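# Stack four magnet blocks from the heap into a tower

## Task

Take four of the magnet blocks lying in the heap and build one neat tower of them, each sitting squarely on the one below; release the grippers once the tower is complete.

## Robot and tools

Robot: two six-joint arms, left_arm and right_arm, each ending in a two-finger parallel gripper with a wrist camera (cam_left_wrist, cam_right_wrist, both 504x504 pixels). The names are just labels, not image sides. Base of left_arm sits at (-0.004, +0.374, 0) m, yawed slightly (quat_wxyz +0.996, 0, 0, +0.092); right_arm's base is at (-0.002, -0.315, 0) m (quat_wxyz +1.000, 0, 0, -0.027).

Scene frame: origin on the table surface midway between the arms, +x out across the table, +z up, left_arm on the +y side. Each result's state line shows, per arm, end_effector_position (metres) and end_effector_quat_wxyz. That position is the point between the finger pads, roughly 1 cm short of the fingertips; the fingers extend along the gripper's +z and close along its y. Printed positions can be somewhat wrong, especially with the arm stretched far.

execute_actions takes "actions": a list holding one action, one wait, or nothing. An empty list just reports the state. An action is {"rows": [...], "steps": n} with n from 1 to 15 (default 15); each control step lasts 1/30 s, rows are used one per step and the final row repeats if rows run out. A wait is {"steps": n} with n up to 300; it counts from the previous result, and time spent replying is included. Optional "pictures": false omits the camera images. A refused call moves nothing.

Each row is one flat list of 14 numbers, each within [-1, 1], covering both arms even if only one moves: left_arm waist, shoulder, elbow, wrist pitch, wrist yaw, wrist roll, gripper opening, then the same seven for right_arm. The six joint numbers are scaled offsets in joint space, not poses: they are added to the joint angles shown in the most recent result that listed them (if none yet in this scene, or for a later call within the same reply, they count from where the arm stands when the action begins). They do not accumulate row to row. A value of 1.0 equals 1.202 rad for the waist, 1.258 for the shoulder, 1.238 for the elbow, 2.073 for wrist pitch, and 2.022 for wrist yaw and roll. Joint ranges (rad): waist -2.618..3.054, shoulder 0.000..3.142, elbow 0.000..3.142, wrist pitch -1.571..1.571, wrist yaw -1.571..1.571, wrist roll -2.094..2.094. Asking more than 0.036 rad beyond a range end gets the call refused; true ends may differ by that much either way, and an over-asked joint is clipped, reported as "joint sent to its limit" (possibly about an earlier action). The opening number is absolute, not an offset: +1 fully open (0.094 m pad gap), -1 closed.

Motion is rate-limited: each joint's target may lead its measured angle by at most 0.202 (waist), 0.258 (shoulder), 0.238 (elbow), 0.573 (wrist pitch), 0.522 (yaw, roll) rad per step, and targets are pulled back if they would move the gripper over 70 mm from its measured spot. Big moves therefore take several calls. Sending all zeros does not hold still: it drives back to the reference angles, and arms can sag under zeros. To hold an arm, put in the first call of a reply the offset back to the desired angles, zeros afterwards, and extend the aim if a joint keeps falling short. Between calls, the arms keep heading to the last row's target until motion nearly stops or a step is HELD.

Result lines: Joint positions and Joint velocities give per arm the six joints (rad, rad/s) then the pad gap (m, m/s). grip_measured is finger opening on the command scale; each gripper may read off by about 1 mm constantly. To hold a block, command an opening around 0.03 below grip_measured (less for a lighter grip). Pad force is capped near 50-62 N. "joint command not followed" means a clearance check altered or blocked joint targets; the rest of the row still ran. HELD flags steps where your row (or part) was not sent. Joint torques are noisy with per-unit offsets. MOTOR HOT appears from 75 °C; 90 °C stops that arm for 10 s, 100 °C makes it go limp and drop; these show as OVER-TEMPERATURE FAULT. Holding loads heats motors, even while you are thinking.

zoom_image: {"camera": "cam_left_wrist" or "cam_right_wrist", "region": [x0, y0, x1, y1]} in pixels of that camera's latest image, top-left origin, at most 504 by 504; gives a closer look without moving anything.

read_manual: optional "section" (only "licences"); returns licence text, no motion.

finished_scene: {"scene": n} ends the current scene irreversibly and reports success; the stack must still stand then. Replying with no tool call also ends everything.

The simulation keeps running while replies are written. Brief external tugs on held parts or pushes on loose items can happen. Avoid: dropping or letting blocks slip, slamming, pressing hard, arms colliding with each other, and anything leaving the table, which fails the task. Smooth, low-effort motion is preferred.

Each tool is called after "Emit:" by a JSON object that holds its "api" and its "payload", one argument or row to a line.

## Session

Emit:
{"api": "execute_actions", "payload": {
  "actions": []
}}

Scene clock: 0.00 s of 5800.00 s.
left_arm: end_effector_position=(+0.0630, +0.0271, +0.2272) grip_measured=+1.000 end_effector_quat_wxyz=(+0.624, +0.749, +0.037, +0.218) | right_arm: end_effector_position=(+0.5644, -0.4690, +0.1412) grip_measured=+1.000 end_effector_quat_wxyz=(-0.078, +0.830, +0.379, +0.401)
Joint positions: left_arm=[-1.759  0.986  0.425  0.425 -0.387  1.806  0.094] | right_arm=[-0.416  2.519  2.477 -1.052 -0.722  1.999  0.094]
Joint velocities: left_arm=[-0.022  0.002 -0.017 -0.051  0.066 -0.066  0.   ] | right_arm=[-0.007  0.002 -0.022  0.051  0.037 -0.037  0.   ]
Joint torques (N m, as the arm reports them, + toward a larger angle): no reading
Motor temperatures (°C, as the motors report them): left_arm=[29 26 27 27 26 28] | right_arm=[25 28 26 26 25 28]

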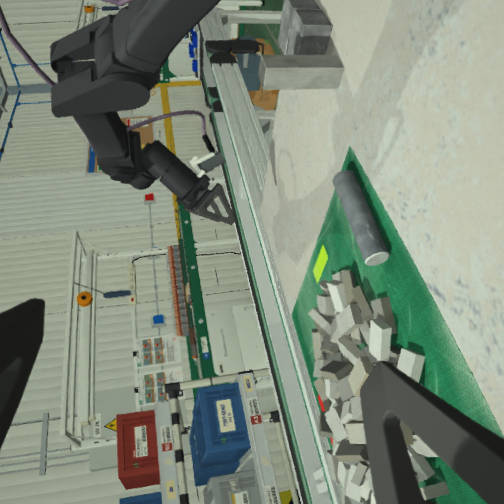

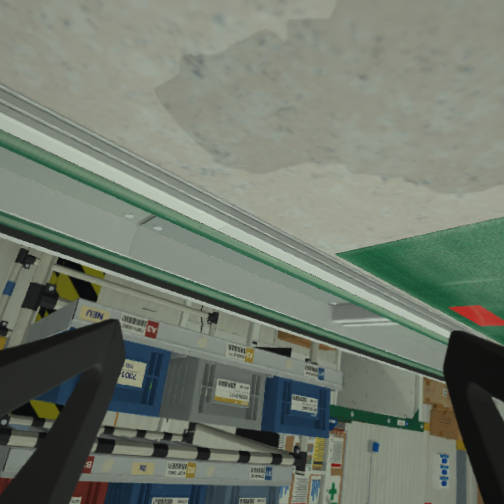

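Emit:
{"api": "execute_actions", "payload": {
  "actions": [
    {"rows":[[0.3,0.1,0.7,-0.3,0.191,-0.5,1,0,-1,-0.8,0,0.357,-0.5,1]]}
  ],
  "pictures": false
}}

Emit:
{"api": "execute_actions", "payload": {
  "actions": [
    {"steps":30}
  ],
  "pictures": false
}}

Scene clock: 12.90 s of 5800.00 s.
left_arm: end_effector_position=(+0.1379, +0.0139, +0.4565) grip_measured=+1.000 end_effector_quat_wxyz=(+0.705, +0.602, +0.360, -0.106) | right_arm: end_effector_position=(+0.3164, -0.4654, +0.2665) grip_measured=+1.000 end_effector_quat_wxyz=(+0.290, +0.654, +0.690, +0.112)
Joint positions: left_arm=[-1.397  1.122  1.272 -0.134 -0.033  0.883  0.094] | right_arm=[-0.413  1.381  1.503 -1.062 -0.046  1.066  0.094]
Joint velocities: left_arm=[ 0.002 -0.33   0.383  0.022  0.168 -0.491  0.   ] | right_arm=[-0.017 -1.922  0.017  0.154  0.227 -0.432  0.   ]
Joint torques (N m, as the arm reports them, + toward a larger angle): left_arm=[-0.15 -2.39  7.84  1.25  0.14 -0.08] | right_arm=[-0.21 -5.23  6.4   0.68  0.05 -0.07]
Motor temperatures (°C, as the motors report them): left_arm=[29 26 30 30 26 28] | right_arm=[25 36 28 27 25 28]
Steps of this call (steps 1 to 90: nothing new was sent; then 9.40 s passed at rest; steps 91 to 105: all 15 steps of this action). Readings (joint positions):
91: left_arm=[-1.725 1.000 0.465 0.331 -0.316 1.724] | right_arm=[-0.413 2.479 2.417 -1.031 -0.644 1.915]
92: left_arm=[-1.664 1.041 0.536 0.216 -0.245 1.626] | right_arm=[-0.411 2.416 2.318 -1.027 -0.542 1.817]
94: left_arm=[-1.527 1.114 0.682 0.049 -0.153 1.431] | right_arm=[-0.411 2.280 2.143 -1.035 -0.367 1.635]
98: left_arm=[-1.398 1.142 0.943 -0.100 -0.095 1.108] | right_arm=[-0.413 1.958 1.813 -1.033 -0.158 1.290]
105: the state above

Scene clock: 13.90 s of 5800.00 s.
left_arm: end_effector_position=(+0.1323, +0.0176, +0.4544) grip_measured=+1.000 end_effector_quat_wxyz=(+0.690, +0.600, +0.381, -0.139) | right_arm: end_effector_position=(+0.2978, -0.4628, +0.3068) grip_measured=+1.000 end_effector_quat_wxyz=(+0.357, +0.619, +0.692, +0.103)
Joint positions: left_arm=[-1.397  1.109  1.283 -0.184 -0.01   0.806  0.094] | right_arm=[-0.413  1.262  1.503 -1.051 -0.012  0.999  0.094]
Joint velocities: left_arm=[-0.012  0.002 -0.002  0.022 -0.037 -0.007  0.   ] | right_arm=[ 0.007 -0.002  0.007 -0.037 -0.051 -0.007  0.   ]
Joint torques (N m, as the arm reports them, + toward a larger angle): left_arm=[-0.19 -2.7   8.81  1.72  0.11 -0.1 ] | right_arm=[-0.19 -3.69  6.35  0.89  0.08 -0.13]
Motor temperatures (°C, as the motors report them): left_arm=[29 26 30 30 26 28] | right_arm=[25 35 28 27 25 28]
Steps of this call (steps 1 to 30: the robot went on to your last target). Readings (joint positions):
1: left_arm=[-1.397 1.111 1.281 -0.134 -0.028 0.867] | right_arm=[-0.413 1.320 1.503 -1.057 -0.039 1.052]
2: left_arm=[-1.397 1.104 1.283 -0.134 -0.024 0.854] | right_arm=[-0.413 1.270 1.503 -1.052 -0.032 1.041]
4: left_arm=[-1.397 1.101 1.283 -0.140 -0.018 0.836] | right_arm=[-0.413 1.219 1.503 -1.051 -0.023 1.026]
8: left_arm=[-1.397 1.108 1.283 -0.169 -0.013 0.818] | right_arm=[-0.413 1.241 1.503 -1.051 -0.016 1.010]
30: the state above
All arms were judged still, so your last target was given up. Only a new action makes them travel on or press farther. Fingers that are still opening or closing keep moving.

Emit:
{"api": "execute_actions", "payload": {
  "actions": [
    {"rows":[[0.1,0.05,0.04,-0.1,0,-0.08,1,0.1,-0.1,-0.1,0.03,0,-0.1,1],[0.2,0.1,0.08,-0.2,0,-0.16,1,0.2,-0.2,-0.2,0.06,0,-0.2,1],[0.2,0.1,0.08,-0.2,0,-0.16,1,0.2,-0.2,-0.2,0.06,0,-0.2,1],[0.3,0.15,0.12,-0.3,0,-0.24,1,0.3,-0.3,-0.35,0.1,0,-0.3,1],[0.3,0.15,0.12,-0.3,0,-0.24,1,0.3,-0.3,-0.35,0.1,0,-0.3,1],[0.45,0.23,0.18,-0.49,0,-0.4,1,0.65,-0.45,-0.57,0.17,0,-0.494,1]]}
  ],
  "pictures": false
}}

Emit:
{"api": "execute_actions", "payload": {
  "actions": [
    {"steps":25}
  ]
}}

Scene clock: 17.77 s of 5800.00 s.
left_arm: end_effector_position=(+0.2772, +0.1578, +0.2359) grip_measured=+1.000 end_effector_quat_wxyz=(+0.265, +0.361, +0.891, -0.069) | right_arm: end_effector_position=(+0.2350, -0.2334, +0.2189) grip_measured=+1.000 end_effector_quat_wxyz=(+0.427, -0.105, +0.893, +0.097)
Joint positions: left_arm=[-0.85   1.423  1.453 -1.048 -0.015  0.107  0.094] | right_arm=[ 0.362  0.698  0.798 -0.765 -0.026  0.087  0.094]
Joint velocities: left_arm=[ 0.061  0.007 -0.012 -1.077 -0.022 -0.755  0.   ] | right_arm=[-0.032 -0.007 -0.007  0.227  0.11  -0.549  0.   ]
Joint torques (N m, as the arm reports them, + toward a larger angle): left_arm=[-0.66 -7.58 12.77  1.45  0.04 -0.04] | right_arm=[ 0.46  0.25  8.18  1.3   0.03 -0.09]
Motor temperatures (°C, as the motors report them): left_arm=[29 27 30 30 26 28] | right_arm=[25 34 28 27 25 28]
Steps of this call (steps 1 to 90: nothing new was sent; then 0.37 s passed at rest; steps 91 to 105: all 15 steps of this action). Readings (joint positions):
91: left_arm=[-1.382 1.114 1.291 -0.208 -0.001 0.783] | right_arm=[-0.399 1.246 1.480 -1.029 -0.003 0.969]
92: left_arm=[-1.345 1.129 1.310 -0.254 0.006 0.743] | right_arm=[-0.354 1.199 1.418 -0.986 0.006 0.903]
94: left_arm=[-1.246 1.175 1.349 -0.350 0.005 0.658] | right_arm=[-0.213 1.069 1.273 -0.944 0.000 0.762]
98: left_arm=[-1.065 1.309 1.425 -0.590 0.002 0.432] | right_arm=[0.085 0.758 0.960 -0.818 -0.015 0.399]
105: the state above

Scene clock: 18.60 s of 5800.00 s.
left_arm: end_effector_position=(+0.2552, +0.1748, +0.2282) grip_measured=+1.000 end_effector_quat_wxyz=(+0.208, +0.320, +0.922, -0.065) | right_arm: end_effector_position=(+0.2421, -0.2325, +0.2283) grip_measured=+1.000 end_effector_quat_wxyz=(+0.452, -0.138, +0.878, +0.080)
Joint positions: left_arm=[-0.85   1.418  1.474 -1.187 -0.013  0.003  0.094] | right_arm=[ 0.362  0.698  0.798 -0.718 -0.018  0.007  0.094]
Joint velocities: left_arm=[-0.007  0.007  0.002 -0.081 -0.007 -0.081  0.   ] | right_arm=[ 0.012 -0.002  0.012  0.037 -0.051  0.051  0.   ]
Joint torques (N m, as the arm reports them, + toward a larger angle): left_arm=[-0.53 -6.83 10.62  0.93  0.06 -0.04] | right_arm=[ 0.47  0.15  8.17  1.27  0.03 -0.07]
Motor temperatures (°C, as the motors report them): left_arm=[29 27 30 30 26 28] | right_arm=[25 34 28 28 25 28]
Steps of this call (steps 1 to 25: the robot went on to your last target). Readings (joint positions):
1: left_arm=[-0.850 1.422 1.456 -1.083 -0.015 0.086] | right_arm=[0.362 0.698 0.798 -0.754 -0.024 0.071]
2: left_arm=[-0.850 1.422 1.460 -1.109 -0.014 0.070] | right_arm=[0.362 0.698 0.798 -0.745 -0.023 0.058]
4: left_arm=[-0.850 1.421 1.468 -1.140 -0.013 0.045] | right_arm=[0.362 0.698 0.798 -0.734 -0.021 0.039]
8: left_arm=[-0.850 1.418 1.473 -1.169 -0.013 0.020] | right_arm=[0.362 0.698 0.798 -0.723 -0.020 0.020]
25: the state above

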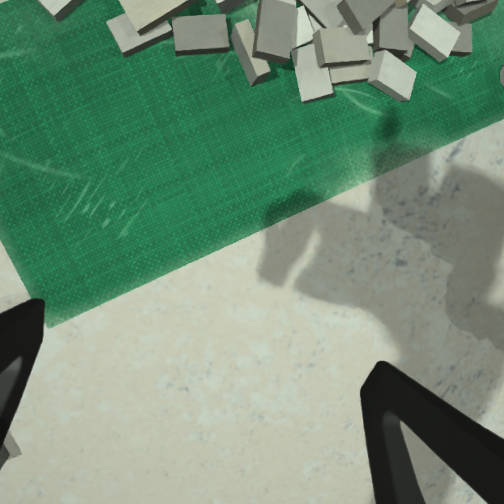

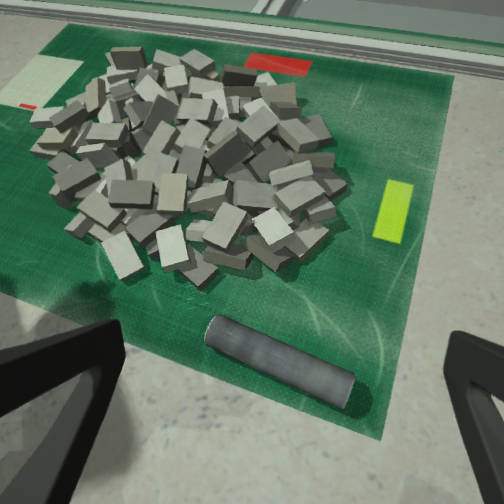

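Emit:
{"api": "execute_actions", "payload": {
  "actions": [
    {"rows":[[0,0.06,0.06,0,0,0,1,0,0,0,0,0,0,1],[0,0.12,0.12,0,0,0,1,0,0,0,0,0,0,1],[0,0.18,0.18,0,0,0,1,0,0,0,0,0,0,1],[0,0.24,0.24,0,0,0,1,0,0,0,0,0,0,1],[0,0.3,0.3,0,0,0,1,0,0,0,0,0,0,1],[0,0.36,0.36,0,0,0,1,0,0,0,0,0,0,1],[0,0.42,0.42,0,0,0,1,0,0,0,0,0,0,1],[0,0.48,0.47,0,0,0,1,0,0,0,0,0,0,1],[0,0.53,0.49,0,0,0,1,0,0,0,0,0,0,1],[0,0.57,0.49,0,0,0,1,0,0,0,0,0,0,1]]}
  ],
  "pictures": false
}}

Emit:
{"api": "execute_actions", "payload": {
  "actions": [
    {"steps":20}
  ]
}}

Scene clock: 27.63 s of 5800.00 s.
left_arm: end_effector_position=(+0.3827, +0.0744, +0.1181) grip_measured=+1.000 end_effector_quat_wxyz=(+0.125, +0.325, +0.937, -0.036) | right_arm: end_effector_position=(+0.2421, -0.2325, +0.2283) grip_measured=+1.000 end_effector_quat_wxyz=(+0.452, -0.138, +0.878, +0.080)
Joint positions: left_arm=[-0.85   2.194  2.053 -1.169 -0.013  0.003  0.094] | right_arm=[ 0.362  0.698  0.798 -0.718 -0.018  0.006  0.094]
Joint velocities: left_arm=[-0.012  0.339  0.012 -0.212  0.051  0.022  0.   ] | right_arm=[ 0.012 -0.012 -0.007  0.007 -0.037  0.081  0.   ]
Joint torques (N m, as the arm reports them, + toward a larger angle): left_arm=[ -0.12 -18.65   9.92   0.8    0.02   0.01] | right_arm=[-0.02  0.37  8.19  1.1  -0.02 -0.01]
Motor temperatures (°C, as the motors report them): left_arm=[29 28 32 29 26 28] | right_arm=[25 32 29 29 25 28]
Steps of this call (steps 1 to 15: the robot went on to your last target; steps 16 to 90: nothing new was sent; then 5.53 s passed at rest; steps 91 to 105: all 15 steps of this action). Readings (joint positions):
91: left_arm=[-0.850 1.428 1.483 -1.195 -0.013 0.003] | right_arm=[0.362 0.698 0.798 -0.718 -0.018 0.006]
92: left_arm=[-0.850 1.455 1.516 -1.210 -0.013 0.003] | right_arm=[0.362 0.698 0.798 -0.718 -0.018 0.006]
94: left_arm=[-0.850 1.563 1.638 -1.226 -0.013 0.003] | right_arm=[0.362 0.698 0.798 -0.718 -0.018 0.006]
98: left_arm=[-0.850 1.872 1.939 -1.199 -0.013 0.003] | right_arm=[0.362 0.698 0.798 -0.718 -0.018 0.006]
105: the state above

Scene clock: 28.30 s of 5800.00 s.
left_arm: end_effector_position=(+0.3804, +0.0762, +0.1404) grip_measured=+1.000 end_effector_quat_wxyz=(+0.144, +0.324, +0.934, -0.042) | right_arm: end_effector_position=(+0.2421, -0.2325, +0.2283) grip_measured=+1.000 end_effector_quat_wxyz=(+0.452, -0.138, +0.878, +0.080)
Joint positions: left_arm=[-0.85   2.145  2.053 -1.179 -0.013  0.003  0.094] | right_arm=[ 0.362  0.698  0.798 -0.718 -0.018  0.006  0.094]
Joint velocities: left_arm=[-0.017  0.002 -0.002  0.037 -0.066  0.007  0.   ] | right_arm=[ 0.002  0.002 -0.007  0.022 -0.007 -0.066  0.   ]
Joint torques (N m, as the arm reports them, + toward a larger angle): left_arm=[ -0.07 -12.47  10.17   0.77  -0.02  -0.01] | right_arm=[-0.02  0.38  8.18  1.1  -0.03 -0.01]
Motor temperatures (°C, as the motors report them): left_arm=[29 29 32 29 26 28] | right_arm=[25 32 29 29 25 28]
Steps of this call (steps 1 to 20: the robot went on to your last target). Readings (joint positions):
1: left_arm=[-0.850 2.201 2.053 -1.174 -0.013 0.003] | right_arm=[0.362 0.698 0.798 -0.718 -0.018 0.006]
2: left_arm=[-0.850 2.200 2.053 -1.178 -0.013 0.003] | right_arm=[0.362 0.698 0.798 -0.718 -0.018 0.006]
4: left_arm=[-0.850 2.184 2.053 -1.179 -0.013 0.003] | right_arm=[0.362 0.698 0.798 -0.718 -0.018 0.006]
8: left_arm=[-0.850 2.150 2.053 -1.179 -0.013 0.003] | right_arm=[0.362 0.698 0.798 -0.718 -0.018 0.006]
20: the state above

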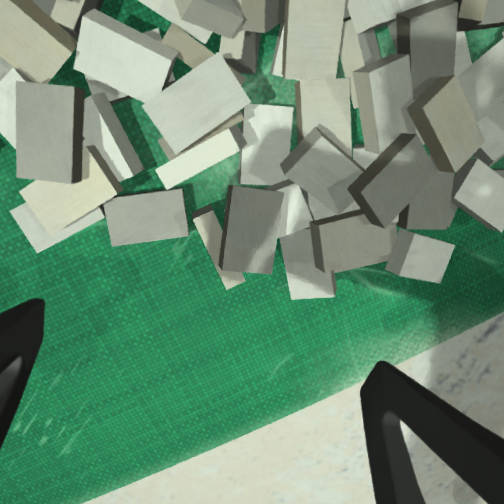

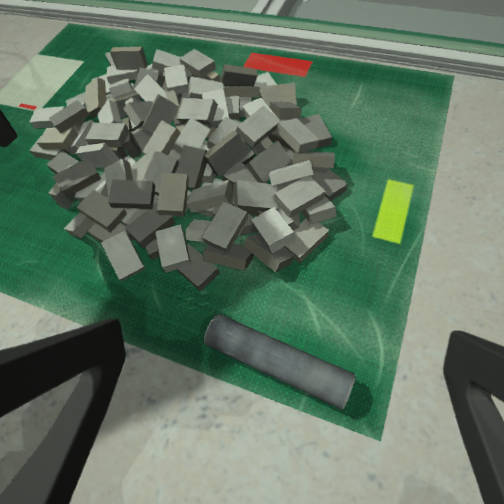

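Emit:
{"api": "execute_actions", "payload": {
  "actions": [
    {"rows":[[0,-0.07,-0.03,0,0,0,1,0,0,0,0,0,0,1],[0,-0.14,-0.08,0,0,0,1,0,0,0,0,0,0,1],[0,-0.21,-0.14,0,0,0,1,0,0,0,0,0,0,1],[0,-0.28,-0.2,0,0,0,1,0,0.04,0.04,0,0,0,1],[0,-0.35,-0.27,0,0,0,1,0,0.08,0.08,-0.02,0,0,1],[0,-0.42,-0.34,0,0,0,1,0,0.12,0.12,-0.04,0,0,1],[0,-0.49,-0.41,0,0,0,1,0,0.16,0.16,-0.06,0,0,1],[0,-0.56,-0.48,0,0,0,1,0,0.2,0.2,-0.08,0,0,1],[0,-0.63,-0.55,0,0,0,1,0,0.24,0.24,-0.1,0,0,1],[0,-0.7,-0.62,0,0,0,1,0,0.28,0.28,-0.12,0,0,1],[0,-0.77,-0.69,0,0,0,1,0,0.32,0.32,-0.14,0,0,1],[0,-0.84,-0.76,0,0,0,1,0,0.36,0.36,-0.16,0,0,1],[0,-0.9,-0.82,0,0,0,1,0,0.4,0.4,-0.18,0,0,1],[0,-0.95,-0.88,0,0,0,1,0,0.45,0.44,-0.2,0,0,1],[0,-1,-0.92,0,0,0,1,0,0.5,0.48,-0.23,0,0,1]]}
  ],
  "pictures": false
}}

Emit:
{"api": "execute_actions", "payload": {
  "actions": [
    {"steps":10}
  ],
  "pictures": false
}}

Scene clock: 46.50 s of 5800.00 s.
left_arm: end_effector_position=(+0.1783, +0.2354, +0.1938) grip_measured=+1.000 end_effector_quat_wxyz=(+0.222, +0.318, +0.919, -0.069) | right_arm: end_effector_position=(+0.2980, -0.2147, +0.2438) grip_measured=+1.000 end_effector_quat_wxyz=(+0.309, -0.146, +0.938, +0.058)
Joint positions: left_arm=[-0.85   0.994  1.058 -1.166 -0.013  0.003  0.094] | right_arm=[ 0.362  1.217  1.288 -1.003 -0.018  0.006  0.094]
Joint velocities: left_arm=[ 0.022 -2.464 -2.068 -0.315  0.051 -0.081  0.   ] | right_arm=[ 0.002  1.556  1.526 -1.136 -0.007 -0.081  0.   ]
Joint torques (N m, as the arm reports them, + toward a larger angle): left_arm=[ 0.1   1.83  5.81  1.19 -0.02  0.01] | right_arm=[-0.01 -1.98  8.78  0.63  0.03 -0.01]
Motor temperatures (°C, as the motors report them): left_arm=[29 36 32 29 26 28] | right_arm=[25 30 30 30 25 28]
From where the robot then was, a joint's target lay farther than a number of 1.0 reaches, so one or more steps of this call were cut to that.
Steps of this call (steps 1 to 15: the robot went on to your last target; steps 16 to 90: nothing new was sent; then 14.70 s passed at rest; steps 91 to 105: all 15 steps of this action). Readings (joint positions):
91: left_arm=[-0.850 2.137 2.047 -1.176 -0.013 0.003] | right_arm=[0.362 0.698 0.798 -0.718 -0.018 0.006]
92: left_arm=[-0.850 2.113 2.018 -1.167 -0.013 0.003] | right_arm=[0.362 0.698 0.798 -0.718 -0.018 0.006]
94: left_arm=[-0.850 2.012 1.908 -1.160 -0.013 0.003] | right_arm=[0.362 0.704 0.800 -0.718 -0.018 0.006]
98: left_arm=[-0.850 1.679 1.611 -1.153 -0.013 0.003] | right_arm=[0.362 0.855 0.927 -0.792 -0.018 0.006]
105: the state above

Scene clock: 46.83 s of 5800.00 s.
left_arm: end_effector_position=(+0.1503, +0.2574, +0.1646) grip_measured=+1.000 end_effector_quat_wxyz=(+0.193, +0.321, +0.925, -0.060) | right_arm: end_effector_position=(+0.2886, -0.2177, +0.2141) grip_measured=+1.000 end_effector_quat_wxyz=(+0.209, -0.149, +0.965, +0.042)
Joint positions: left_arm=[-0.85   0.884  0.925 -1.204 -0.013  0.003  0.094] | right_arm=[ 0.362  1.339  1.357 -1.158 -0.018  0.006  0.094]
Joint velocities: left_arm=[-0.002 -0.002 -0.007  0.081 -0.081  0.022  0.   ] | right_arm=[-0.017 -0.007 -0.027 -0.256  0.095 -0.007  0.   ]
Joint torques (N m, as the arm reports them, + toward a larger angle): left_arm=[-0.09 -0.48  6.5   1.16  0.   -0.02] | right_arm=[-0.02 -5.38 10.68  0.42 -0.02 -0.01]
Motor temperatures (°C, as the motors report them): left_arm=[29 36 32 29 26 28] | right_arm=[25 30 30 30 25 28]
Steps of this call (steps 1 to 10: the robot went on to your last target). Readings (joint positions):
1: left_arm=[-0.850 0.925 1.001 -1.183 -0.013 0.003] | right_arm=[0.362 1.264 1.329 -1.030 -0.018 0.006]
2: left_arm=[-0.850 0.885 0.964 -1.203 -0.013 0.003] | right_arm=[0.362 1.299 1.351 -1.045 -0.018 0.006]
4: left_arm=[-0.850 0.873 0.933 -1.217 -0.013 0.003] | right_arm=[0.362 1.332 1.357 -1.080 -0.018 0.006]
8: left_arm=[-0.850 0.884 0.925 -1.209 -0.013 0.003] | right_arm=[0.362 1.339 1.357 -1.144 -0.018 0.006]
10: the state above

Emit:
{"api": "execute_actions", "payload": {
  "actions": [
    {"rows":[[-0.03,-0.03,-0.02,0.1,0,0,1,0.016,0.04,0.04,-0.02,0,0,1],[-0.06,-0.06,-0.05,0.2,0,0,1,0.032,0.08,0.08,-0.02,0,0,1],[-0.09,-0.09,-0.09,0.25,0,0,1,0.048,0.13,0.12,-0.02,0,0,1],[-0.12,-0.12,-0.13,0.3,0,0,1,0.064,0.17,0.16,-0.02,0,0,1],[-0.15,-0.15,-0.17,0.35,0,0,1,0.08,0.22,0.2,-0.02,0,0,1],[-0.18,-0.18,-0.21,0.4,0,0,1,0.096,0.26,0.24,-0.02,0,0,1],[-0.21,-0.21,-0.25,0.45,0,0,1,0.112,0.3,0.28,-0.02,0,0,1],[-0.24,-0.24,-0.3,0.5,0,0,1,0.128,0.34,0.32,-0.02,0,0,1],[-0.27,-0.27,-0.35,0.53,0,0,1,0.144,0.38,0.36,-0.02,0,0,1],[-0.3,-0.29,-0.4,0.53,0,0,1,0.16,0.42,0.4,-0.02,0,0,1],[-0.333,-0.305,-0.44,0.53,0,0,1,0.175,0.45,0.43,-0.02,0,0,1],[-0.333,-0.305,-0.47,0.53,0,0,1,0.19,0.48,0.46,-0.02,0,0,1],[-0.333,-0.305,-0.5,0.53,0,0,1,0.19,0.5,0.46,-0.02,0,0,1],[-0.333,-0.305,-0.5,0.53,0,0,1,0.19,0.51,0.46,-0.02,0,0,1]]}
  ],
  "pictures": false
}}

Emit:
{"api": "execute_actions", "payload": {
  "actions": [
    {"steps":20}
  ]
}}

Scene clock: 53.17 s of 5800.00 s.
left_arm: end_effector_position=(+0.1324, +0.1395, +0.1680) grip_measured=+1.000 end_effector_quat_wxyz=(+0.483, +0.418, +0.719, -0.275) | right_arm: end_effector_position=(+0.3780, -0.0846, +0.1625) grip_measured=+1.000 end_effector_quat_wxyz=(+0.140, -0.260, +0.954, +0.048)
Joint positions: left_arm=[-1.24   0.513  0.332 -0.212 -0.011  0.003  0.094] | right_arm=[ 0.588  1.972  1.884 -1.186 -0.018  0.006  0.094]
Joint velocities: left_arm=[-0.032  0.002 -0.725  0.066 -0.037  0.051  0.   ] | right_arm=[0.242 0.52  0.051 0.022 0.007 0.007 0.   ]
Joint torques (N m, as the arm reports them, + toward a larger angle): left_arm=[-0.72 -0.42 10.39  2.56 -0.05  0.  ] | right_arm=[ -1.08 -12.14  10.53   0.13   0.07  -0.01]
Motor temperatures (°C, as the motors report them): left_arm=[29 33 32 29 26 28] | right_arm=[25 30 30 30 25 28]
Steps of this call (steps 1 to 30: the robot went on to your last target; steps 31 to 90: nothing new was sent; then 2.83 s passed at rest; steps 91 to 105: all 15 steps of this action). Readings (joint positions):
91: left_arm=[-0.854 0.880 0.921 -1.178 -0.014 0.003] | right_arm=[0.363 1.344 1.361 -1.184 -0.018 0.006]
92: left_arm=[-0.868 0.868 0.906 -1.120 -0.015 0.003] | right_arm=[0.368 1.361 1.377 -1.195 -0.017 0.006]
94: left_arm=[-0.924 0.816 0.846 -0.947 -0.017 0.003] | right_arm=[0.392 1.439 1.451 -1.213 -0.016 0.006]
98: left_arm=[-1.069 0.660 0.659 -0.572 -0.016 0.003] | right_arm=[0.467 1.669 1.651 -1.207 -0.015 0.006]
105: the state above

Scene clock: 53.83 s of 5800.00 s.
left_arm: end_effector_position=(+0.1350, +0.1348, +0.1735) grip_measured=+1.000 end_effector_quat_wxyz=(+0.503, +0.409, +0.705, -0.287) | right_arm: end_effector_position=(+0.3761, -0.0807, +0.1510) grip_measured=+1.000 end_effector_quat_wxyz=(+0.126, -0.264, +0.955, +0.046)
Joint positions: left_arm=[-1.24   0.513  0.301 -0.124 -0.011  0.003  0.094] | right_arm=[ 0.597  1.998  1.884 -1.189 -0.021  0.006  0.094]
Joint velocities: left_arm=[ 0.007 -0.012 -0.002  0.007  0.037 -0.037  0.   ] | right_arm=[-0.012  0.002 -0.002  0.081 -0.081 -0.007  0.   ]
Joint torques (N m, as the arm reports them, + toward a larger angle): left_arm=[-0.85 -0.59  9.05  2.   -0.01  0.02] | right_arm=[ -0.41 -11.78  10.9    0.13   0.01  -0.02]
Motor temperatures (°C, as the motors report them): left_arm=[29 32 32 29 26 28] | right_arm=[25 30 30 30 25 28]
Steps of this call (steps 1 to 20: the robot went on to your last target). Readings (joint positions):
1: left_arm=[-1.240 0.513 0.313 -0.207 -0.011 0.003] | right_arm=[0.595 1.986 1.884 -1.187 -0.020 0.006]
2: left_arm=[-1.240 0.513 0.304 -0.203 -0.011 0.003] | right_arm=[0.598 1.995 1.884 -1.188 -0.020 0.006]
4: left_arm=[-1.240 0.513 0.301 -0.186 -0.011 0.003] | right_arm=[0.598 2.000 1.884 -1.189 -0.021 0.006]
8: left_arm=[-1.240 0.513 0.301 -0.145 -0.011 0.003] | right_arm=[0.597 1.998 1.884 -1.189 -0.021 0.006]
20: the state above

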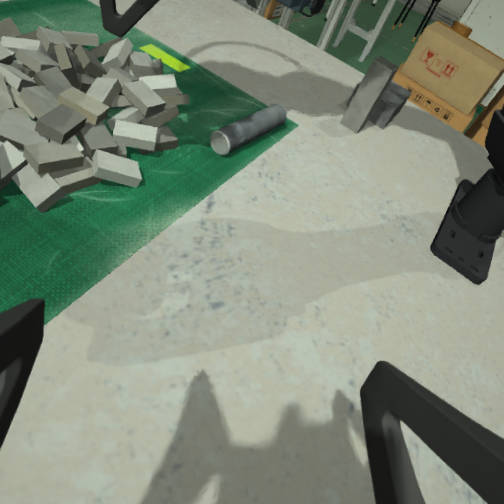

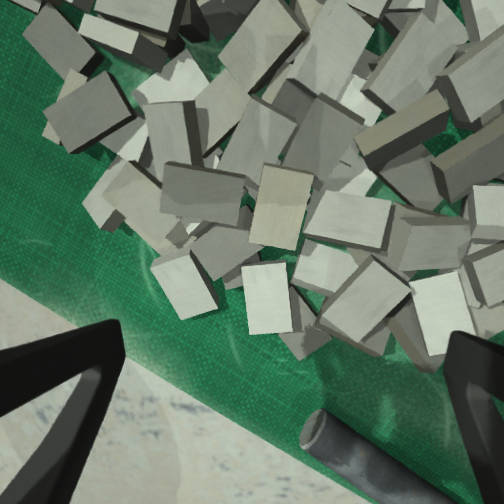

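Emit:
{"api": "execute_actions", "payload": {
  "actions": [
    {"rows":[[0,0,0,0,0,0,1,0.012,0.012,0.035,-0.04,0.02,0,0.8],[0,0,0,0,0,0,1,0.012,0.024,0.035,-0.04,0.02,0,0.6],[0,0,0,0,0,0,1,0.012,0.036,0.035,-0.04,0.02,0,0.4],[0,0,0,0,0,0,1,0.012,0.048,0.035,-0.04,0.02,0,0.2],[0,0,0,0,0,0,1,0.012,0.06,0.035,-0.04,0.02,0,0],[0,0,0,0,0,0,1,0.012,0.072,0.035,-0.04,0.02,0,-0.1],[0,0,0,0,0,0,1,0.012,0.084,0.035,-0.04,0.02,0,-0.1],[0,0,0,0,0,0,1,0.012,0.096,0.035,-0.04,0.02,0,-0.1],[0,0,0,0,0,0,1,0.012,0.108,0.035,-0.04,0.02,0,-0.1],[0,0,0,0,0,0,1,0.012,0.12,0.035,-0.04,0.02,0,-0.1],[0,0,0,0,0,0,1,0.012,0.13,0.035,-0.04,0.02,0,-0.1],[0,0,0,0,0,0,1,0.012,0.14,0.035,-0.04,0.02,0,-0.1]]}
  ],
  "pictures": false
}}

Emit:
{"api": "execute_actions", "payload": {
  "actions": [
    {"steps":15}
  ]
}}

Scene clock: 62.73 s of 5800.00 s.
left_arm: end_effector_position=(+0.1351, +0.1347, +0.1736) grip_measured=+1.000 end_effector_quat_wxyz=(+0.503, +0.409, +0.705, -0.287) | right_arm: end_effector_position=(+0.3667, -0.0910, +0.0750) grip_measured=-0.098 end_effector_quat_wxyz=(+0.017, -0.267, +0.963, -0.001)
Joint positions: left_arm=[-1.24   0.513  0.301 -0.124 -0.011  0.003  0.094] | right_arm=[ 0.601  2.184  1.9   -1.254  0.012  0.006  0.042]
Joint velocities: left_arm=[-0.012 -0.007 -0.002 -0.051  0.051 -0.051  0.   ] | right_arm=[-0.012  0.193 -0.002 -0.081 -0.022 -0.022  0.   ]
Joint torques (N m, as the arm reports them, + toward a larger angle): left_arm=[ 0.05  0.57  8.69  1.83  0.01 -0.01] | right_arm=[  0.83 -13.33   9.42  -0.23   0.09  -0.01]
Motor temperatures (°C, as the motors report them): left_arm=[29 30 32 31 26 28] | right_arm=[25 33 31 29 25 28]
Steps of this call (steps 1 to 15: the robot went on to your last target; steps 16 to 90: nothing new was sent; then 5.40 s passed at rest; steps 91 to 105: all 15 steps of this action). Readings (joint positions):
91: left_arm=[-1.240 0.513 0.301 -0.124 -0.011 0.003] | right_arm=[0.598 1.999 1.886 -1.197 -0.015 0.006]
92: left_arm=[-1.240 0.513 0.301 -0.124 -0.011 0.003] | right_arm=[0.598 2.002 1.890 -1.210 -0.009 0.006]
94: left_arm=[-1.240 0.513 0.301 -0.124 -0.011 0.003] | right_arm=[0.600 2.016 1.897 -1.228 -0.001 0.006]
98: left_arm=[-1.240 0.513 0.301 -0.124 -0.011 0.003] | right_arm=[0.601 2.074 1.900 -1.244 0.008 0.006]
105: the state above

Scene clock: 63.23 s of 5800.00 s.
left_arm: end_effector_position=(+0.1351, +0.1347, +0.1736) grip_measured=+1.000 end_effector_quat_wxyz=(+0.503, +0.409, +0.705, -0.287) | right_arm: end_effector_position=(+0.3657, -0.0918, +0.0733) grip_measured=-0.098 end_effector_quat_wxyz=(+0.013, -0.267, +0.963, -0.003)
Joint positions: left_arm=[-1.24   0.513  0.301 -0.124 -0.011  0.003  0.094] | right_arm=[ 0.601  2.189  1.9   -1.258  0.013  0.006  0.042]
Joint velocities: left_arm=[-0.007 -0.007  0.012  0.022 -0.022  0.022  0.   ] | right_arm=[-0.012 -0.027  0.002 -0.095 -0.081  0.051  0.   ]
Joint torques (N m, as the arm reports them, + toward a larger angle): left_arm=[-0.03  0.56  8.73  1.81 -0.01 -0.02] | right_arm=[  0.81 -12.46   9.53  -0.28   0.05  -0.01]
Motor temperatures (°C, as the motors report them): left_arm=[29 30 32 31 26 28] | right_arm=[25 34 31 29 25 28]
Steps of this call (steps 1 to 15: the robot went on to your last target). Readings (joint positions):
1: left_arm=[-1.240 0.513 0.301 -0.124 -0.011 0.003] | right_arm=[0.601 2.188 1.900 -1.255 0.012 0.006]
2: left_arm=[-1.240 0.513 0.301 -0.124 -0.011 0.003] | right_arm=[0.601 2.189 1.900 -1.256 0.012 0.006]
4: left_arm=[-1.240 0.513 0.301 -0.124 -0.011 0.003] | right_arm=[0.601 2.189 1.900 -1.257 0.013 0.006]
8: left_arm=[-1.240 0.513 0.301 -0.124 -0.011 0.003] | right_arm=[0.601 2.189 1.900 -1.258 0.013 0.006]
15: the state above
All arms were judged still, so your last target was given up. Only a new action makes them travel on or press farther. Fingers that are still opening or closing keep moving.

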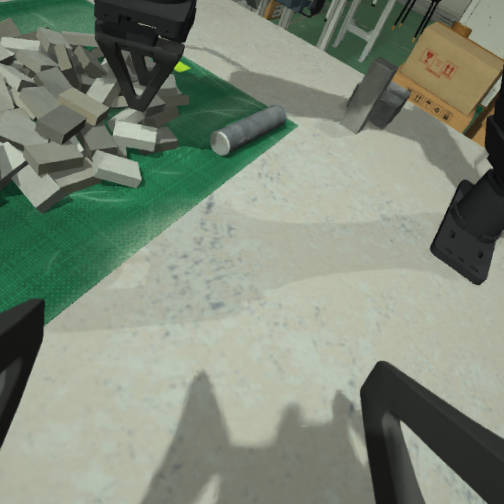

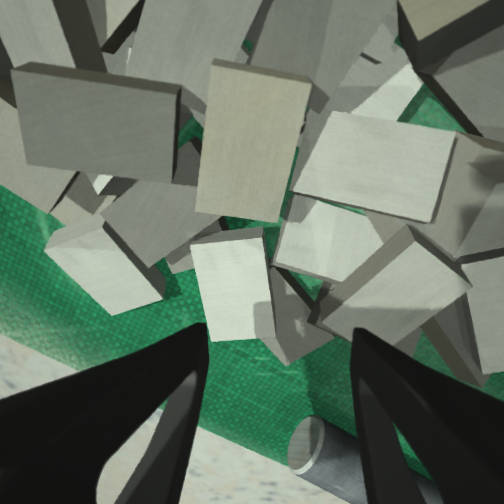

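Emit:
{"api": "execute_actions", "payload": {
  "actions": [
    {"rows":[[0,0,0,0,0,0,1,0.01,-0.015,-0.01,0.005,0,-0.02,-0.2],[0,0,0,0,0,0,1,0.02,-0.02,-0.02,0.01,0,-0.04,-0.2],[0,0,0,0,0,0,1,0.03,-0.025,-0.03,0.015,0,-0.06,-0.2],[0,0,0,0,0,0,1,0.04,-0.03,-0.04,0.02,0,-0.07,-0.2],[0,0,0,0,0,0,1,0.042,-0.03,-0.05,0.025,0,-0.07,-0.2],[0,0,0,0,0,0,1,0.042,-0.03,-0.06,0.03,0,-0.07,-0.2],[0,0,0,0,0,0,1,0.042,-0.03,-0.07,0.033,0,-0.07,-0.2],[0,0,0,0,0,0,1,0.042,-0.03,-0.08,0.033,0,-0.07,-0.2]]}
  ],
  "pictures": false
}}

Emit:
{"api": "execute_actions", "payload": {
  "actions": [
    {"steps":10}
  ]
}}

Scene clock: 72.57 s of 5800.00 s.
left_arm: end_effector_position=(+0.1351, +0.1347, +0.1736) grip_measured=+1.000 end_effector_quat_wxyz=(+0.503, +0.409, +0.705, -0.287) | right_arm: end_effector_position=(+0.3451, -0.0792, +0.0605) grip_measured=-0.198 end_effector_quat_wxyz=(+0.003, -0.353, +0.935, -0.006)
Joint positions: left_arm=[-1.24   0.513  0.301 -0.124 -0.011  0.003  0.094] | right_arm=[ 0.653  2.169  1.818 -1.216  0.013 -0.123  0.038]
Joint velocities: left_arm=[ 0.007  0.002  0.012 -0.051 -0.051  0.037  0.   ] | right_arm=[-0.017  0.012 -0.007  0.081 -0.007 -0.037 -0.   ]
Joint torques (N m, as the arm reports them, + toward a larger angle): left_arm=[-0.06  0.59  8.62  1.83  0.   -0.01] | right_arm=[ -0.19 -12.76   5.57  -0.1    0.    -0.09]
Motor temperatures (°C, as the motors report them): left_arm=[29 29 32 32 26 28] | right_arm=[25 36 31 28 25 28]
Steps of this call (steps 1 to 90: nothing new was sent; then 5.83 s passed at rest; steps 91 to 105: all 15 steps of this action). Readings (joint positions):
91: left_arm=[-1.240 0.513 0.301 -0.124 -0.011 0.003] | right_arm=[0.601 2.189 1.900 -1.258 0.013 0.001]
92: left_arm=[-1.240 0.513 0.301 -0.124 -0.011 0.003] | right_arm=[0.602 2.189 1.900 -1.258 0.013 -0.011]
94: left_arm=[-1.240 0.513 0.301 -0.124 -0.011 0.003] | right_arm=[0.610 2.183 1.889 -1.249 0.014 -0.048]
98: left_arm=[-1.240 0.513 0.301 -0.124 -0.011 0.003] | right_arm=[0.641 2.169 1.846 -1.227 0.014 -0.097]
105: the state above

Scene clock: 72.90 s of 5800.00 s.
left_arm: end_effector_position=(+0.1351, +0.1347, +0.1736) grip_measured=+1.000 end_effector_quat_wxyz=(+0.503, +0.409, +0.705, -0.287) | right_arm: end_effector_position=(+0.3464, -0.0783, +0.0605) grip_measured=-0.198 end_effector_quat_wxyz=(+0.006, -0.356, +0.934, -0.005)
Joint positions: left_arm=[-1.24   0.513  0.301 -0.124 -0.011  0.003  0.094] | right_arm=[ 0.653  2.169  1.818 -1.21   0.013 -0.129  0.038]
Joint velocities: left_arm=[-0.007 -0.002 -0.002 -0.066  0.022 -0.022  0.   ] | right_arm=[-0.012  0.007 -0.007  0.037  0.037 -0.007  0.001]
Joint torques (N m, as the arm reports them, + toward a larger angle): left_arm=[-0.16  0.57  8.69  1.83  0.    0.01] | right_arm=[ -0.16 -12.71   5.52  -0.04  -0.02  -0.03]
Motor temperatures (°C, as the motors report them): left_arm=[29 28 32 32 26 28] | right_arm=[25 36 31 28 25 28]
Steps of this call (steps 1 to 10: the robot went on to your last target). Readings (joint positions):
1: left_arm=[-1.240 0.513 0.301 -0.124 -0.011 0.003] | right_arm=[0.653 2.169 1.818 -1.214 0.013 -0.124]
2: left_arm=[-1.240 0.513 0.301 -0.124 -0.011 0.003] | right_arm=[0.653 2.169 1.818 -1.213 0.013 -0.125]
4: left_arm=[-1.240 0.513 0.301 -0.124 -0.011 0.003] | right_arm=[0.653 2.169 1.818 -1.212 0.013 -0.127]
8: left_arm=[-1.240 0.513 0.301 -0.124 -0.011 0.003] | right_arm=[0.653 2.169 1.818 -1.210 0.013 -0.128]
10: the state above

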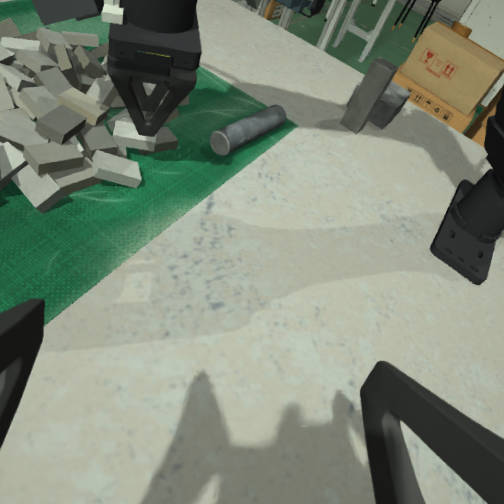

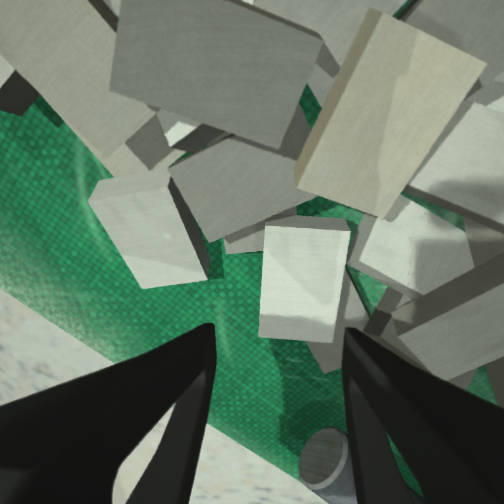

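Emit:
{"api": "execute_actions", "payload": {
  "actions": [
    {"rows":[[0,0,0,0,0,0,1,-0.01,-0.01,-0.015,0.006,0,0,-0.22],[0,0,0,0,0,0,1,-0.02,-0.01,-0.022,0.012,0,0,-0.22],[0,0,0,0,0,0,1,-0.02,-0.008,-0.03,0.018,0,0,-0.22],[0,0,0,0,0,0,1,-0.02,-0.006,-0.038,0.024,0,0,-0.22],[0,0,0,0,0,0,1,-0.02,-0.004,-0.046,0.03,0,0,-0.22],[0,0,0,0,0,0,1,-0.02,-0.002,-0.054,0.036,0,0,-0.22],[0,0,0,0,0,0,1,-0.02,0,-0.06,0.04,0,0,-0.22],[0,0,0,0,0,0,1,-0.02,0,-0.066,0.04,0,0,-0.22]]}
  ],
  "pictures": false
}}

Emit:
{"api": "execute_actions", "payload": {
  "actions": [
    {"steps":10}
  ]
}}

Scene clock: 78.57 s of 5800.00 s.
left_arm: end_effector_position=(+0.1351, +0.1347, +0.1736) grip_measured=+1.000 end_effector_quat_wxyz=(+0.503, +0.409, +0.705, -0.287) | right_arm: end_effector_position=(+0.3468, -0.0867, +0.0442) grip_measured=-0.218 end_effector_quat_wxyz=(+0.002, -0.348, +0.937, -0.006)
Joint positions: left_arm=[-1.24   0.513  0.301 -0.124 -0.011  0.003  0.094] | right_arm=[ 0.636  2.169  1.752 -1.152  0.013 -0.129  0.037]
Joint velocities: left_arm=[-0.012 -0.002 -0.002 -0.007 -0.051  0.037  0.   ] | right_arm=[-0.012  0.002 -0.007  0.081  0.022  0.051  0.   ]
Joint torques (N m, as the arm reports them, + toward a larger angle): left_arm=[-0.02  0.52  8.72  1.8  -0.02  0.  ] | right_arm=[ -0.72 -11.09   5.57  -0.04   0.03  -0.01]
Motor temperatures (°C, as the motors report them): left_arm=[29 28 32 33 26 28] | right_arm=[25 37 30 28 25 28]
Steps of this call (steps 1 to 15: the robot went on to your last target; steps 16 to 90: nothing new was sent; then 2.17 s passed at rest; steps 91 to 105: all 15 steps of this action). Readings (joint positions):
91: left_arm=[-1.240 0.513 0.301 -0.124 -0.011 0.003] | right_arm=[0.653 2.169 1.818 -1.209 0.013 -0.129]
92: left_arm=[-1.240 0.513 0.301 -0.124 -0.011 0.003] | right_arm=[0.652 2.169 1.818 -1.208 0.013 -0.129]
94: left_arm=[-1.240 0.513 0.301 -0.124 -0.011 0.003] | right_arm=[0.648 2.169 1.810 -1.199 0.013 -0.129]
98: left_arm=[-1.240 0.513 0.301 -0.124 -0.011 0.003] | right_arm=[0.637 2.169 1.771 -1.169 0.013 -0.129]
105: the state above

Scene clock: 78.90 s of 5800.00 s.
left_arm: end_effector_position=(+0.1351, +0.1347, +0.1736) grip_measured=+1.000 end_effector_quat_wxyz=(+0.503, +0.409, +0.705, -0.287) | right_arm: end_effector_position=(+0.3481, -0.0858, +0.0442) grip_measured=-0.218 end_effector_quat_wxyz=(+0.006, -0.348, +0.937, -0.006)
Joint positions: left_arm=[-1.24   0.513  0.301 -0.124 -0.011  0.003  0.094] | right_arm=[ 0.636  2.169  1.752 -1.146  0.013 -0.129  0.037]
Joint velocities: left_arm=[ 0.002  0.002  0.007 -0.022  0.037  0.051  0.   ] | right_arm=[-0.007  0.002 -0.002 -0.007  0.051  0.007  0.001]
Joint torques (N m, as the arm reports them, + toward a larger angle): left_arm=[-0.11  0.43  8.77  1.83  0.01 -0.06] | right_arm=[ -0.48 -11.05   5.53  -0.03   0.     0.  ]
Motor temperatures (°C, as the motors report them): left_arm=[29 28 32 33 26 28] | right_arm=[25 37 30 28 25 28]
Steps of this call (steps 1 to 10: the robot went on to your last target). Readings (joint positions):
1: left_arm=[-1.240 0.513 0.301 -0.124 -0.011 0.003] | right_arm=[0.636 2.169 1.752 -1.151 0.013 -0.129]
2: left_arm=[-1.240 0.513 0.301 -0.124 -0.011 0.003] | right_arm=[0.636 2.169 1.752 -1.150 0.013 -0.129]
4: left_arm=[-1.240 0.513 0.301 -0.124 -0.011 0.003] | right_arm=[0.636 2.169 1.752 -1.148 0.013 -0.129]
8: left_arm=[-1.240 0.513 0.301 -0.124 -0.011 0.003] | right_arm=[0.636 2.169 1.752 -1.146 0.013 -0.129]
10: the state above

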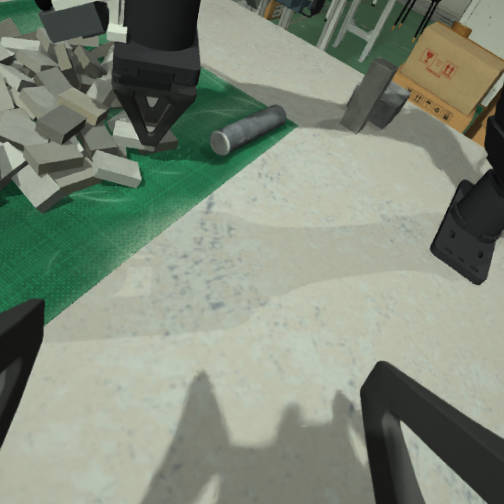

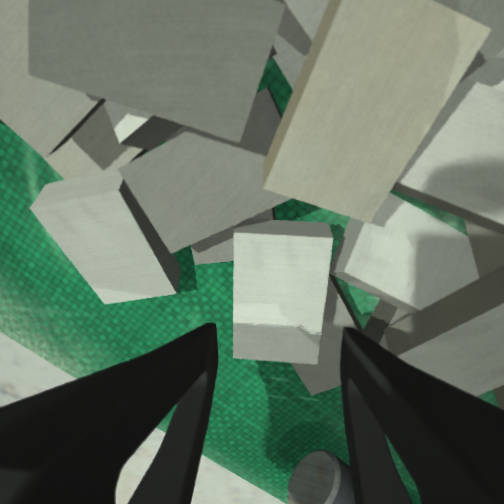

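Emit:
{"api": "zoom_image", "payload": {
  "camera": "cam_left_wrist",
  "region": [70,70,230,200]
}}

Region (70, 70, 230, 200) of cam_left_wrist's 504x504 image, scaled by 3.150, with more detail than that image has; it fills the top 410 rows of this view, and the rest is white.

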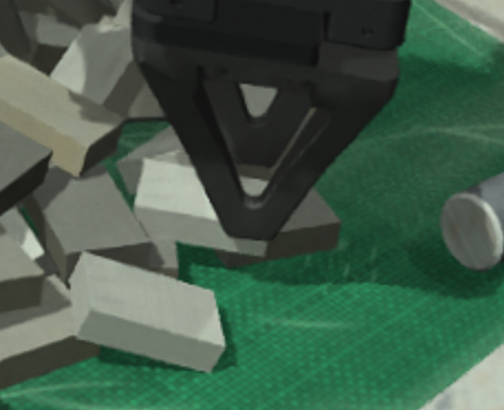

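Emit:
{"api": "execute_actions", "payload": {
  "actions": [
    {"rows":[[0,0,0,0,0,0,1,0,0.004,0,0.015,0,0,-0.22],[0,0,0,0,0,0,1,0,0.008,0,0.025,0,0,-0.22],[0,0,0,0,0,0,1,0,0.012,0,0.028,0,0,-0.22],[0,0,0,0,0,0,1,0,0.016,0,0.028,0,0,-0.22],[0,0,0,0,0,0,1,0,0.02,0,0.028,0,0,-0.22],[0,0,0,0,0,0,1,0,0.024,0,0.028,0,0,-0.22]]}
  ],
  "pictures": false
}}

Emit:
{"api": "execute_actions", "payload": {
  "actions": [
    {"steps":8}
  ]
}}

Emit:
{"api": "zoom_image", "payload": {
  "camera": "cam_left_wrist",
  "region": [70,70,230,200]
}}

Scene clock: 85.73 s of 5800.00 s.
left_arm: end_effector_position=(+0.1351, +0.1347, +0.1736) grip_measured=+1.000 end_effector_quat_wxyz=(+0.503, +0.409, +0.705, -0.287) | right_arm: end_effector_position=(+0.3539, -0.0820, +0.0332) grip_measured=-0.218 end_effector_quat_wxyz=(+0.010, -0.348, +0.937, -0.004)
Joint positions: left_arm=[-1.24   0.513  0.301 -0.124 -0.011  0.003  0.094] | right_arm=[ 0.636  2.196  1.752 -1.109  0.013 -0.129  0.037]
Joint velocities: left_arm=[ 0.002  0.002 -0.002 -0.095  0.022 -0.007  0.   ] | right_arm=[ 0.002 -0.002 -0.002  0.022  0.022 -0.051 -0.   ]
Joint torques (N m, as the arm reports them, + toward a larger angle): left_arm=[0.05 0.5  8.68 1.82 0.02 0.01] | right_arm=[  0.   -11.     6.98   0.05   0.    -0.01]
Motor temperatures (°C, as the motors report them): left_arm=[29 28 32 33 26 28] | right_arm=[25 38 30 28 25 28]
Steps of this call (steps 1 to 15: the robot went on to your last target; steps 16 to 90: nothing new was sent; then 3.33 s passed at rest; steps 91 to 105: all 15 steps of this action). Readings (joint positions):
91: left_arm=[-1.240 0.513 0.301 -0.124 -0.011 0.003] | right_arm=[0.636 2.169 1.752 -1.144 0.013 -0.129]
92: left_arm=[-1.240 0.513 0.301 -0.124 -0.011 0.003] | right_arm=[0.636 2.169 1.752 -1.141 0.013 -0.129]
94: left_arm=[-1.240 0.513 0.301 -0.124 -0.011 0.003] | right_arm=[0.636 2.171 1.752 -1.128 0.013 -0.129]
98: left_arm=[-1.240 0.513 0.301 -0.124 -0.011 0.003] | right_arm=[0.636 2.186 1.752 -1.114 0.013 -0.129]
105: the state above

Scene clock: 86.00 s of 5800.00 s.
left_arm: end_effector_position=(+0.1351, +0.1347, +0.1736) grip_measured=+1.000 end_effector_quat_wxyz=(+0.503, +0.409, +0.705, -0.287) | right_arm: end_effector_position=(+0.3539, -0.0820, +0.0332) grip_measured=-0.218 end_effector_quat_wxyz=(+0.010, -0.348, +0.937, -0.004)
Joint positions: left_arm=[-1.24   0.513  0.301 -0.124 -0.011  0.003  0.094] | right_arm=[ 0.636  2.196  1.752 -1.109  0.013 -0.129  0.037]
Joint velocities: left_arm=[-0.007 -0.007 -0.002 -0.051 -0.007  0.037  0.   ] | right_arm=[-0.017 -0.002 -0.002  0.007 -0.066  0.037 -0.   ]
Joint torques (N m, as the arm reports them, + toward a larger angle): left_arm=[-0.11  0.59  8.68  1.83  0.   -0.01] | right_arm=[ -0.02 -11.27   6.81   0.03   0.    -0.01]
Motor temperatures (°C, as the motors report them): left_arm=[29 28 32 33 26 28] | right_arm=[25 38 30 28 25 28]
Steps of this call (steps 1 to 8: the robot went on to your last target). Readings (joint positions):
1: left_arm=[-1.240 0.513 0.301 -0.124 -0.011 0.003] | right_arm=[0.636 2.196 1.752 -1.109 0.013 -0.129]
2: left_arm=[-1.240 0.513 0.301 -0.124 -0.011 0.003] | right_arm=[0.636 2.196 1.752 -1.109 0.013 -0.129]
4: left_arm=[-1.240 0.513 0.301 -0.124 -0.011 0.003] | right_arm=[0.636 2.196 1.752 -1.109 0.013 -0.129]
8: the state above

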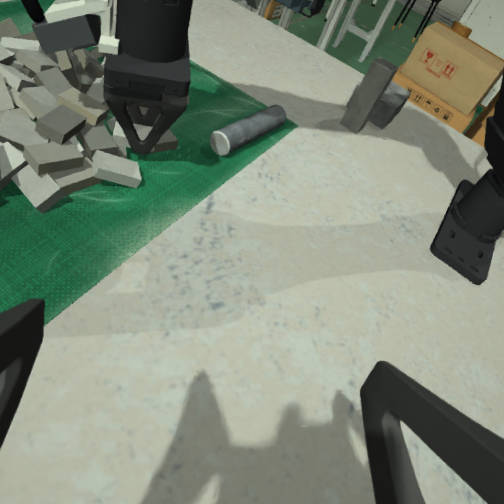

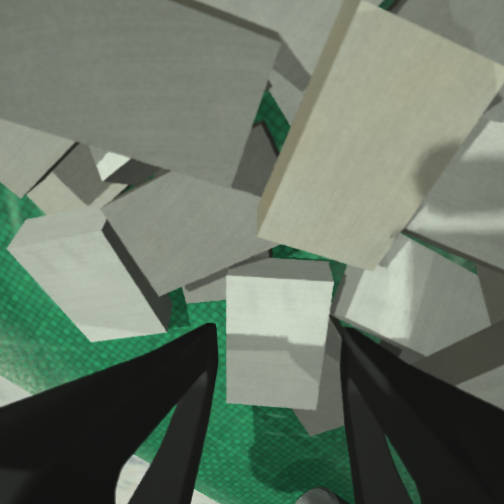

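Region (70, 70, 230, 200) of cam_left_wrist's 504x504 image, scaled by 3.150, with more detail than that image has; it fills the top 410 rows of this view, and the rest is white.

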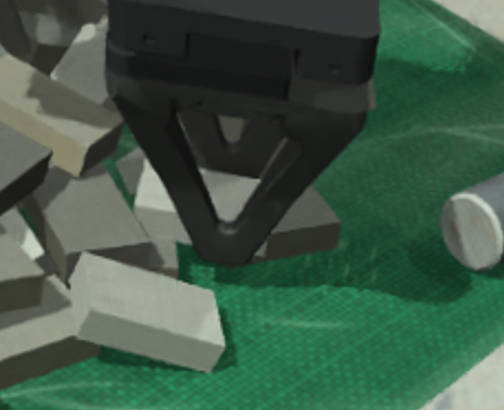

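Emit:
{"api": "execute_actions", "payload": {
  "actions": [
    {"rows":[[0,0,0,0,0,0,1,0,0,-0.015,0.01,0,0,-0.22],[0,0,0,0,0,0,1,0,0,-0.022,0.015,0,0,-0.22],[0,0,0,0,0,0,1,0,0,-0.03,0.02,0,0,-0.22],[0,0,0,0,0,0,1,0,0,-0.036,0.02,0,0,-0.22]],"steps":12}
  ]
}}

Emit:
{"api": "execute_actions", "payload": {
  "actions": [
    {"rows":[[0,0,0,0,0,0,1,0,0,0,0,0,0,-0.28],[0,0,0,0,0,0,1,0,0,0,0,0,0,-0.32],[0,0,0,0,0,0,1,0,0,0,0,0,0,-0.36],[0,0,0,0,0,0,1,0,0,0,0,0,0,-0.4],[0,0,0,0,0,0,1,0,0,0,0,0,0,-0.43],[0,0,0,0,0,0,1,0,0,0,0,0,0,-0.46],[0,0,0,0,0,0,1,0,0,0,0,0,0,-0.49],[0,0,0,0,0,0,1,0,0,0,0,0,0,-0.52]],"steps":12}
  ]
}}

Emit:
{"api": "zoom_image", "payload": {
  "camera": "cam_left_wrist",
  "region": [70,70,230,200]
}}

Scene clock: 91.83 s of 5800.00 s.
left_arm: end_effector_position=(+0.1351, +0.1347, +0.1736) grip_measured=+1.000 end_effector_quat_wxyz=(+0.503, +0.409, +0.705, -0.287) | right_arm: end_effector_position=(+0.3543, -0.0818, +0.0314) grip_measured=-0.218 end_effector_quat_wxyz=(+0.012, -0.348, +0.937, -0.004)
Joint positions: left_arm=[-1.24   0.513  0.301 -0.124 -0.011  0.003  0.094] | right_arm=[ 0.636  2.196  1.745 -1.098  0.014 -0.129  0.037]
Joint velocities: left_arm=[-0.007  0.002  0.007 -0.022 -0.007 -0.037  0.   ] | right_arm=[ 0.007  0.017 -0.002  0.007 -0.051 -0.066  0.001]
Joint torques (N m, as the arm reports them, + toward a larger angle): left_arm=[ 0.07  0.48  8.65  1.83 -0.01 -0.02] | right_arm=[ -0.02 -11.37   3.84   0.12   0.    -0.01]
Motor temperatures (°C, as the motors report them): left_arm=[29 27 32 33 26 28] | right_arm=[25 38 30 28 25 28]
Steps of this call (steps 1 to 15: the robot went on to your last target; steps 16 to 90: nothing new was sent; then 2.43 s passed at rest; steps 91 to 102: all 12 steps of this action). Readings (joint positions):
91: left_arm=[-1.240 0.513 0.301 -0.124 -0.011 0.003] | right_arm=[0.636 2.196 1.752 -1.109 0.013 -0.129]
92: left_arm=[-1.240 0.513 0.301 -0.124 -0.011 0.003] | right_arm=[0.636 2.196 1.752 -1.109 0.013 -0.129]
94: left_arm=[-1.240 0.513 0.301 -0.124 -0.011 0.003] | right_arm=[0.636 2.196 1.746 -1.100 0.013 -0.129]
98: left_arm=[-1.240 0.513 0.301 -0.124 -0.011 0.003] | right_arm=[0.636 2.196 1.745 -1.098 0.014 -0.129]
102: the state above

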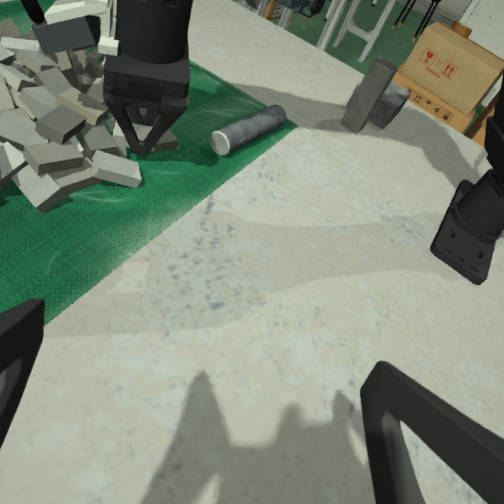

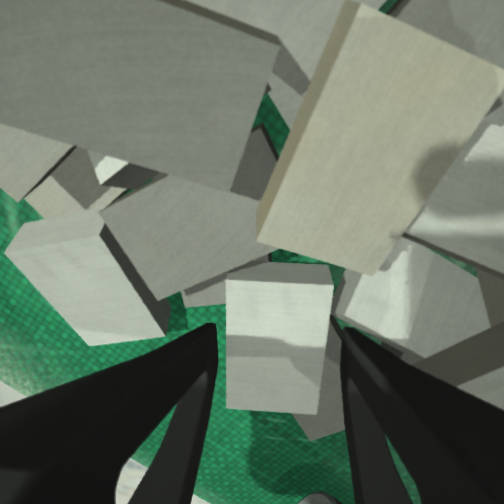

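Scene clock: 92.23 s of 5800.00 s.
left_arm: end_effector_position=(+0.1351, +0.1347, +0.1736) grip_measured=+1.000 end_effector_quat_wxyz=(+0.503, +0.409, +0.705, -0.287) | right_arm: end_effector_position=(+0.3555, -0.0836, +0.0314) grip_measured=-0.467 end_effector_quat_wxyz=(+0.013, -0.348, +0.937, -0.010)
Joint positions: left_arm=[-1.24   0.513  0.301 -0.124 -0.011  0.003  0.094] | right_arm=[ 0.636  2.196  1.745 -1.098  0.026 -0.129  0.025]
Joint velocities: left_arm=[-0.002 -0.007 -0.002 -0.095  0.007 -0.022  0.   ] | right_arm=[ 0.017  0.012 -0.002  0.066 -0.022  0.066 -0.   ]
Joint torques (N m, as the arm reports them, + toward a larger angle): left_arm=[-0.1   0.45  8.7   1.83 -0.01 -0.01] | right_arm=[  0.01 -11.4    6.91  -0.15  -0.12  -0.02]
Motor temperatures (°C, as the motors report them): left_arm=[29 27 32 33 26 28] | right_arm=[25 38 30 28 25 28]
Steps of this call (steps 1 to 12: all 12 steps of this action). Readings (joint positions):
1: left_arm=[-1.240 0.513 0.301 -0.124 -0.011 0.003] | right_arm=[0.636 2.196 1.745 -1.098 0.017 -0.129]
2: left_arm=[-1.240 0.513 0.301 -0.124 -0.011 0.003] | right_arm=[0.636 2.196 1.745 -1.098 0.021 -0.129]
4: left_arm=[-1.240 0.513 0.301 -0.124 -0.011 0.003] | right_arm=[0.636 2.196 1.745 -1.098 0.027 -0.129]
8: left_arm=[-1.240 0.513 0.301 -0.124 -0.011 0.003] | right_arm=[0.636 2.196 1.745 -1.098 0.026 -0.129]
12: the state above

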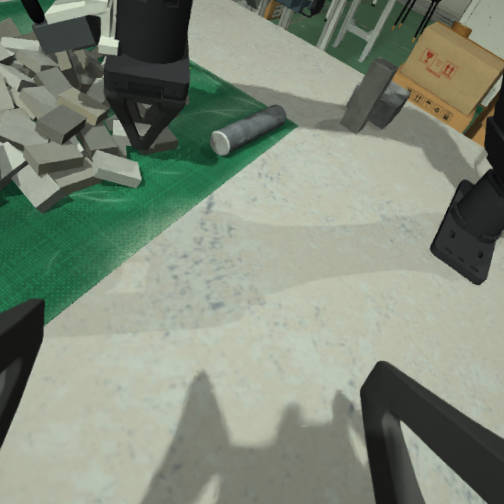

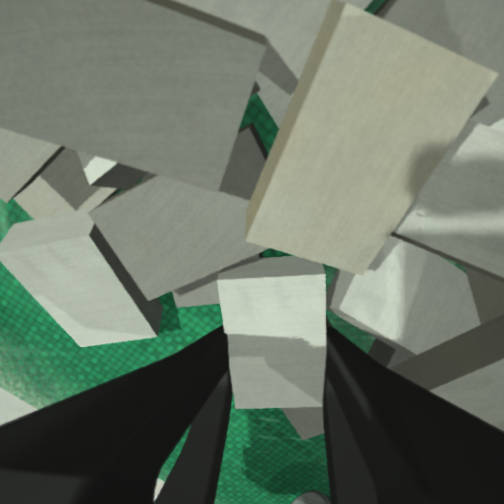

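Region (70, 70, 230, 200) of cam_left_wrist's 504x504 image, scaled by 3.150, with more detail than that image has; it fills the top 410 rows of this view, and the rest is white.

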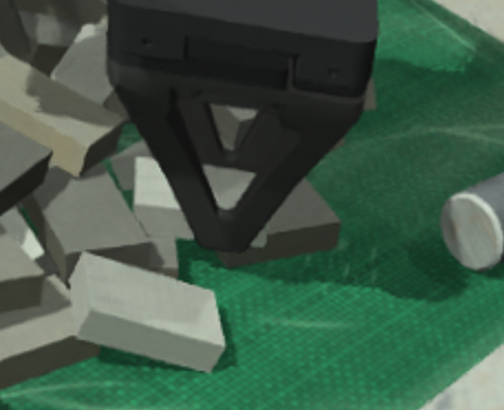

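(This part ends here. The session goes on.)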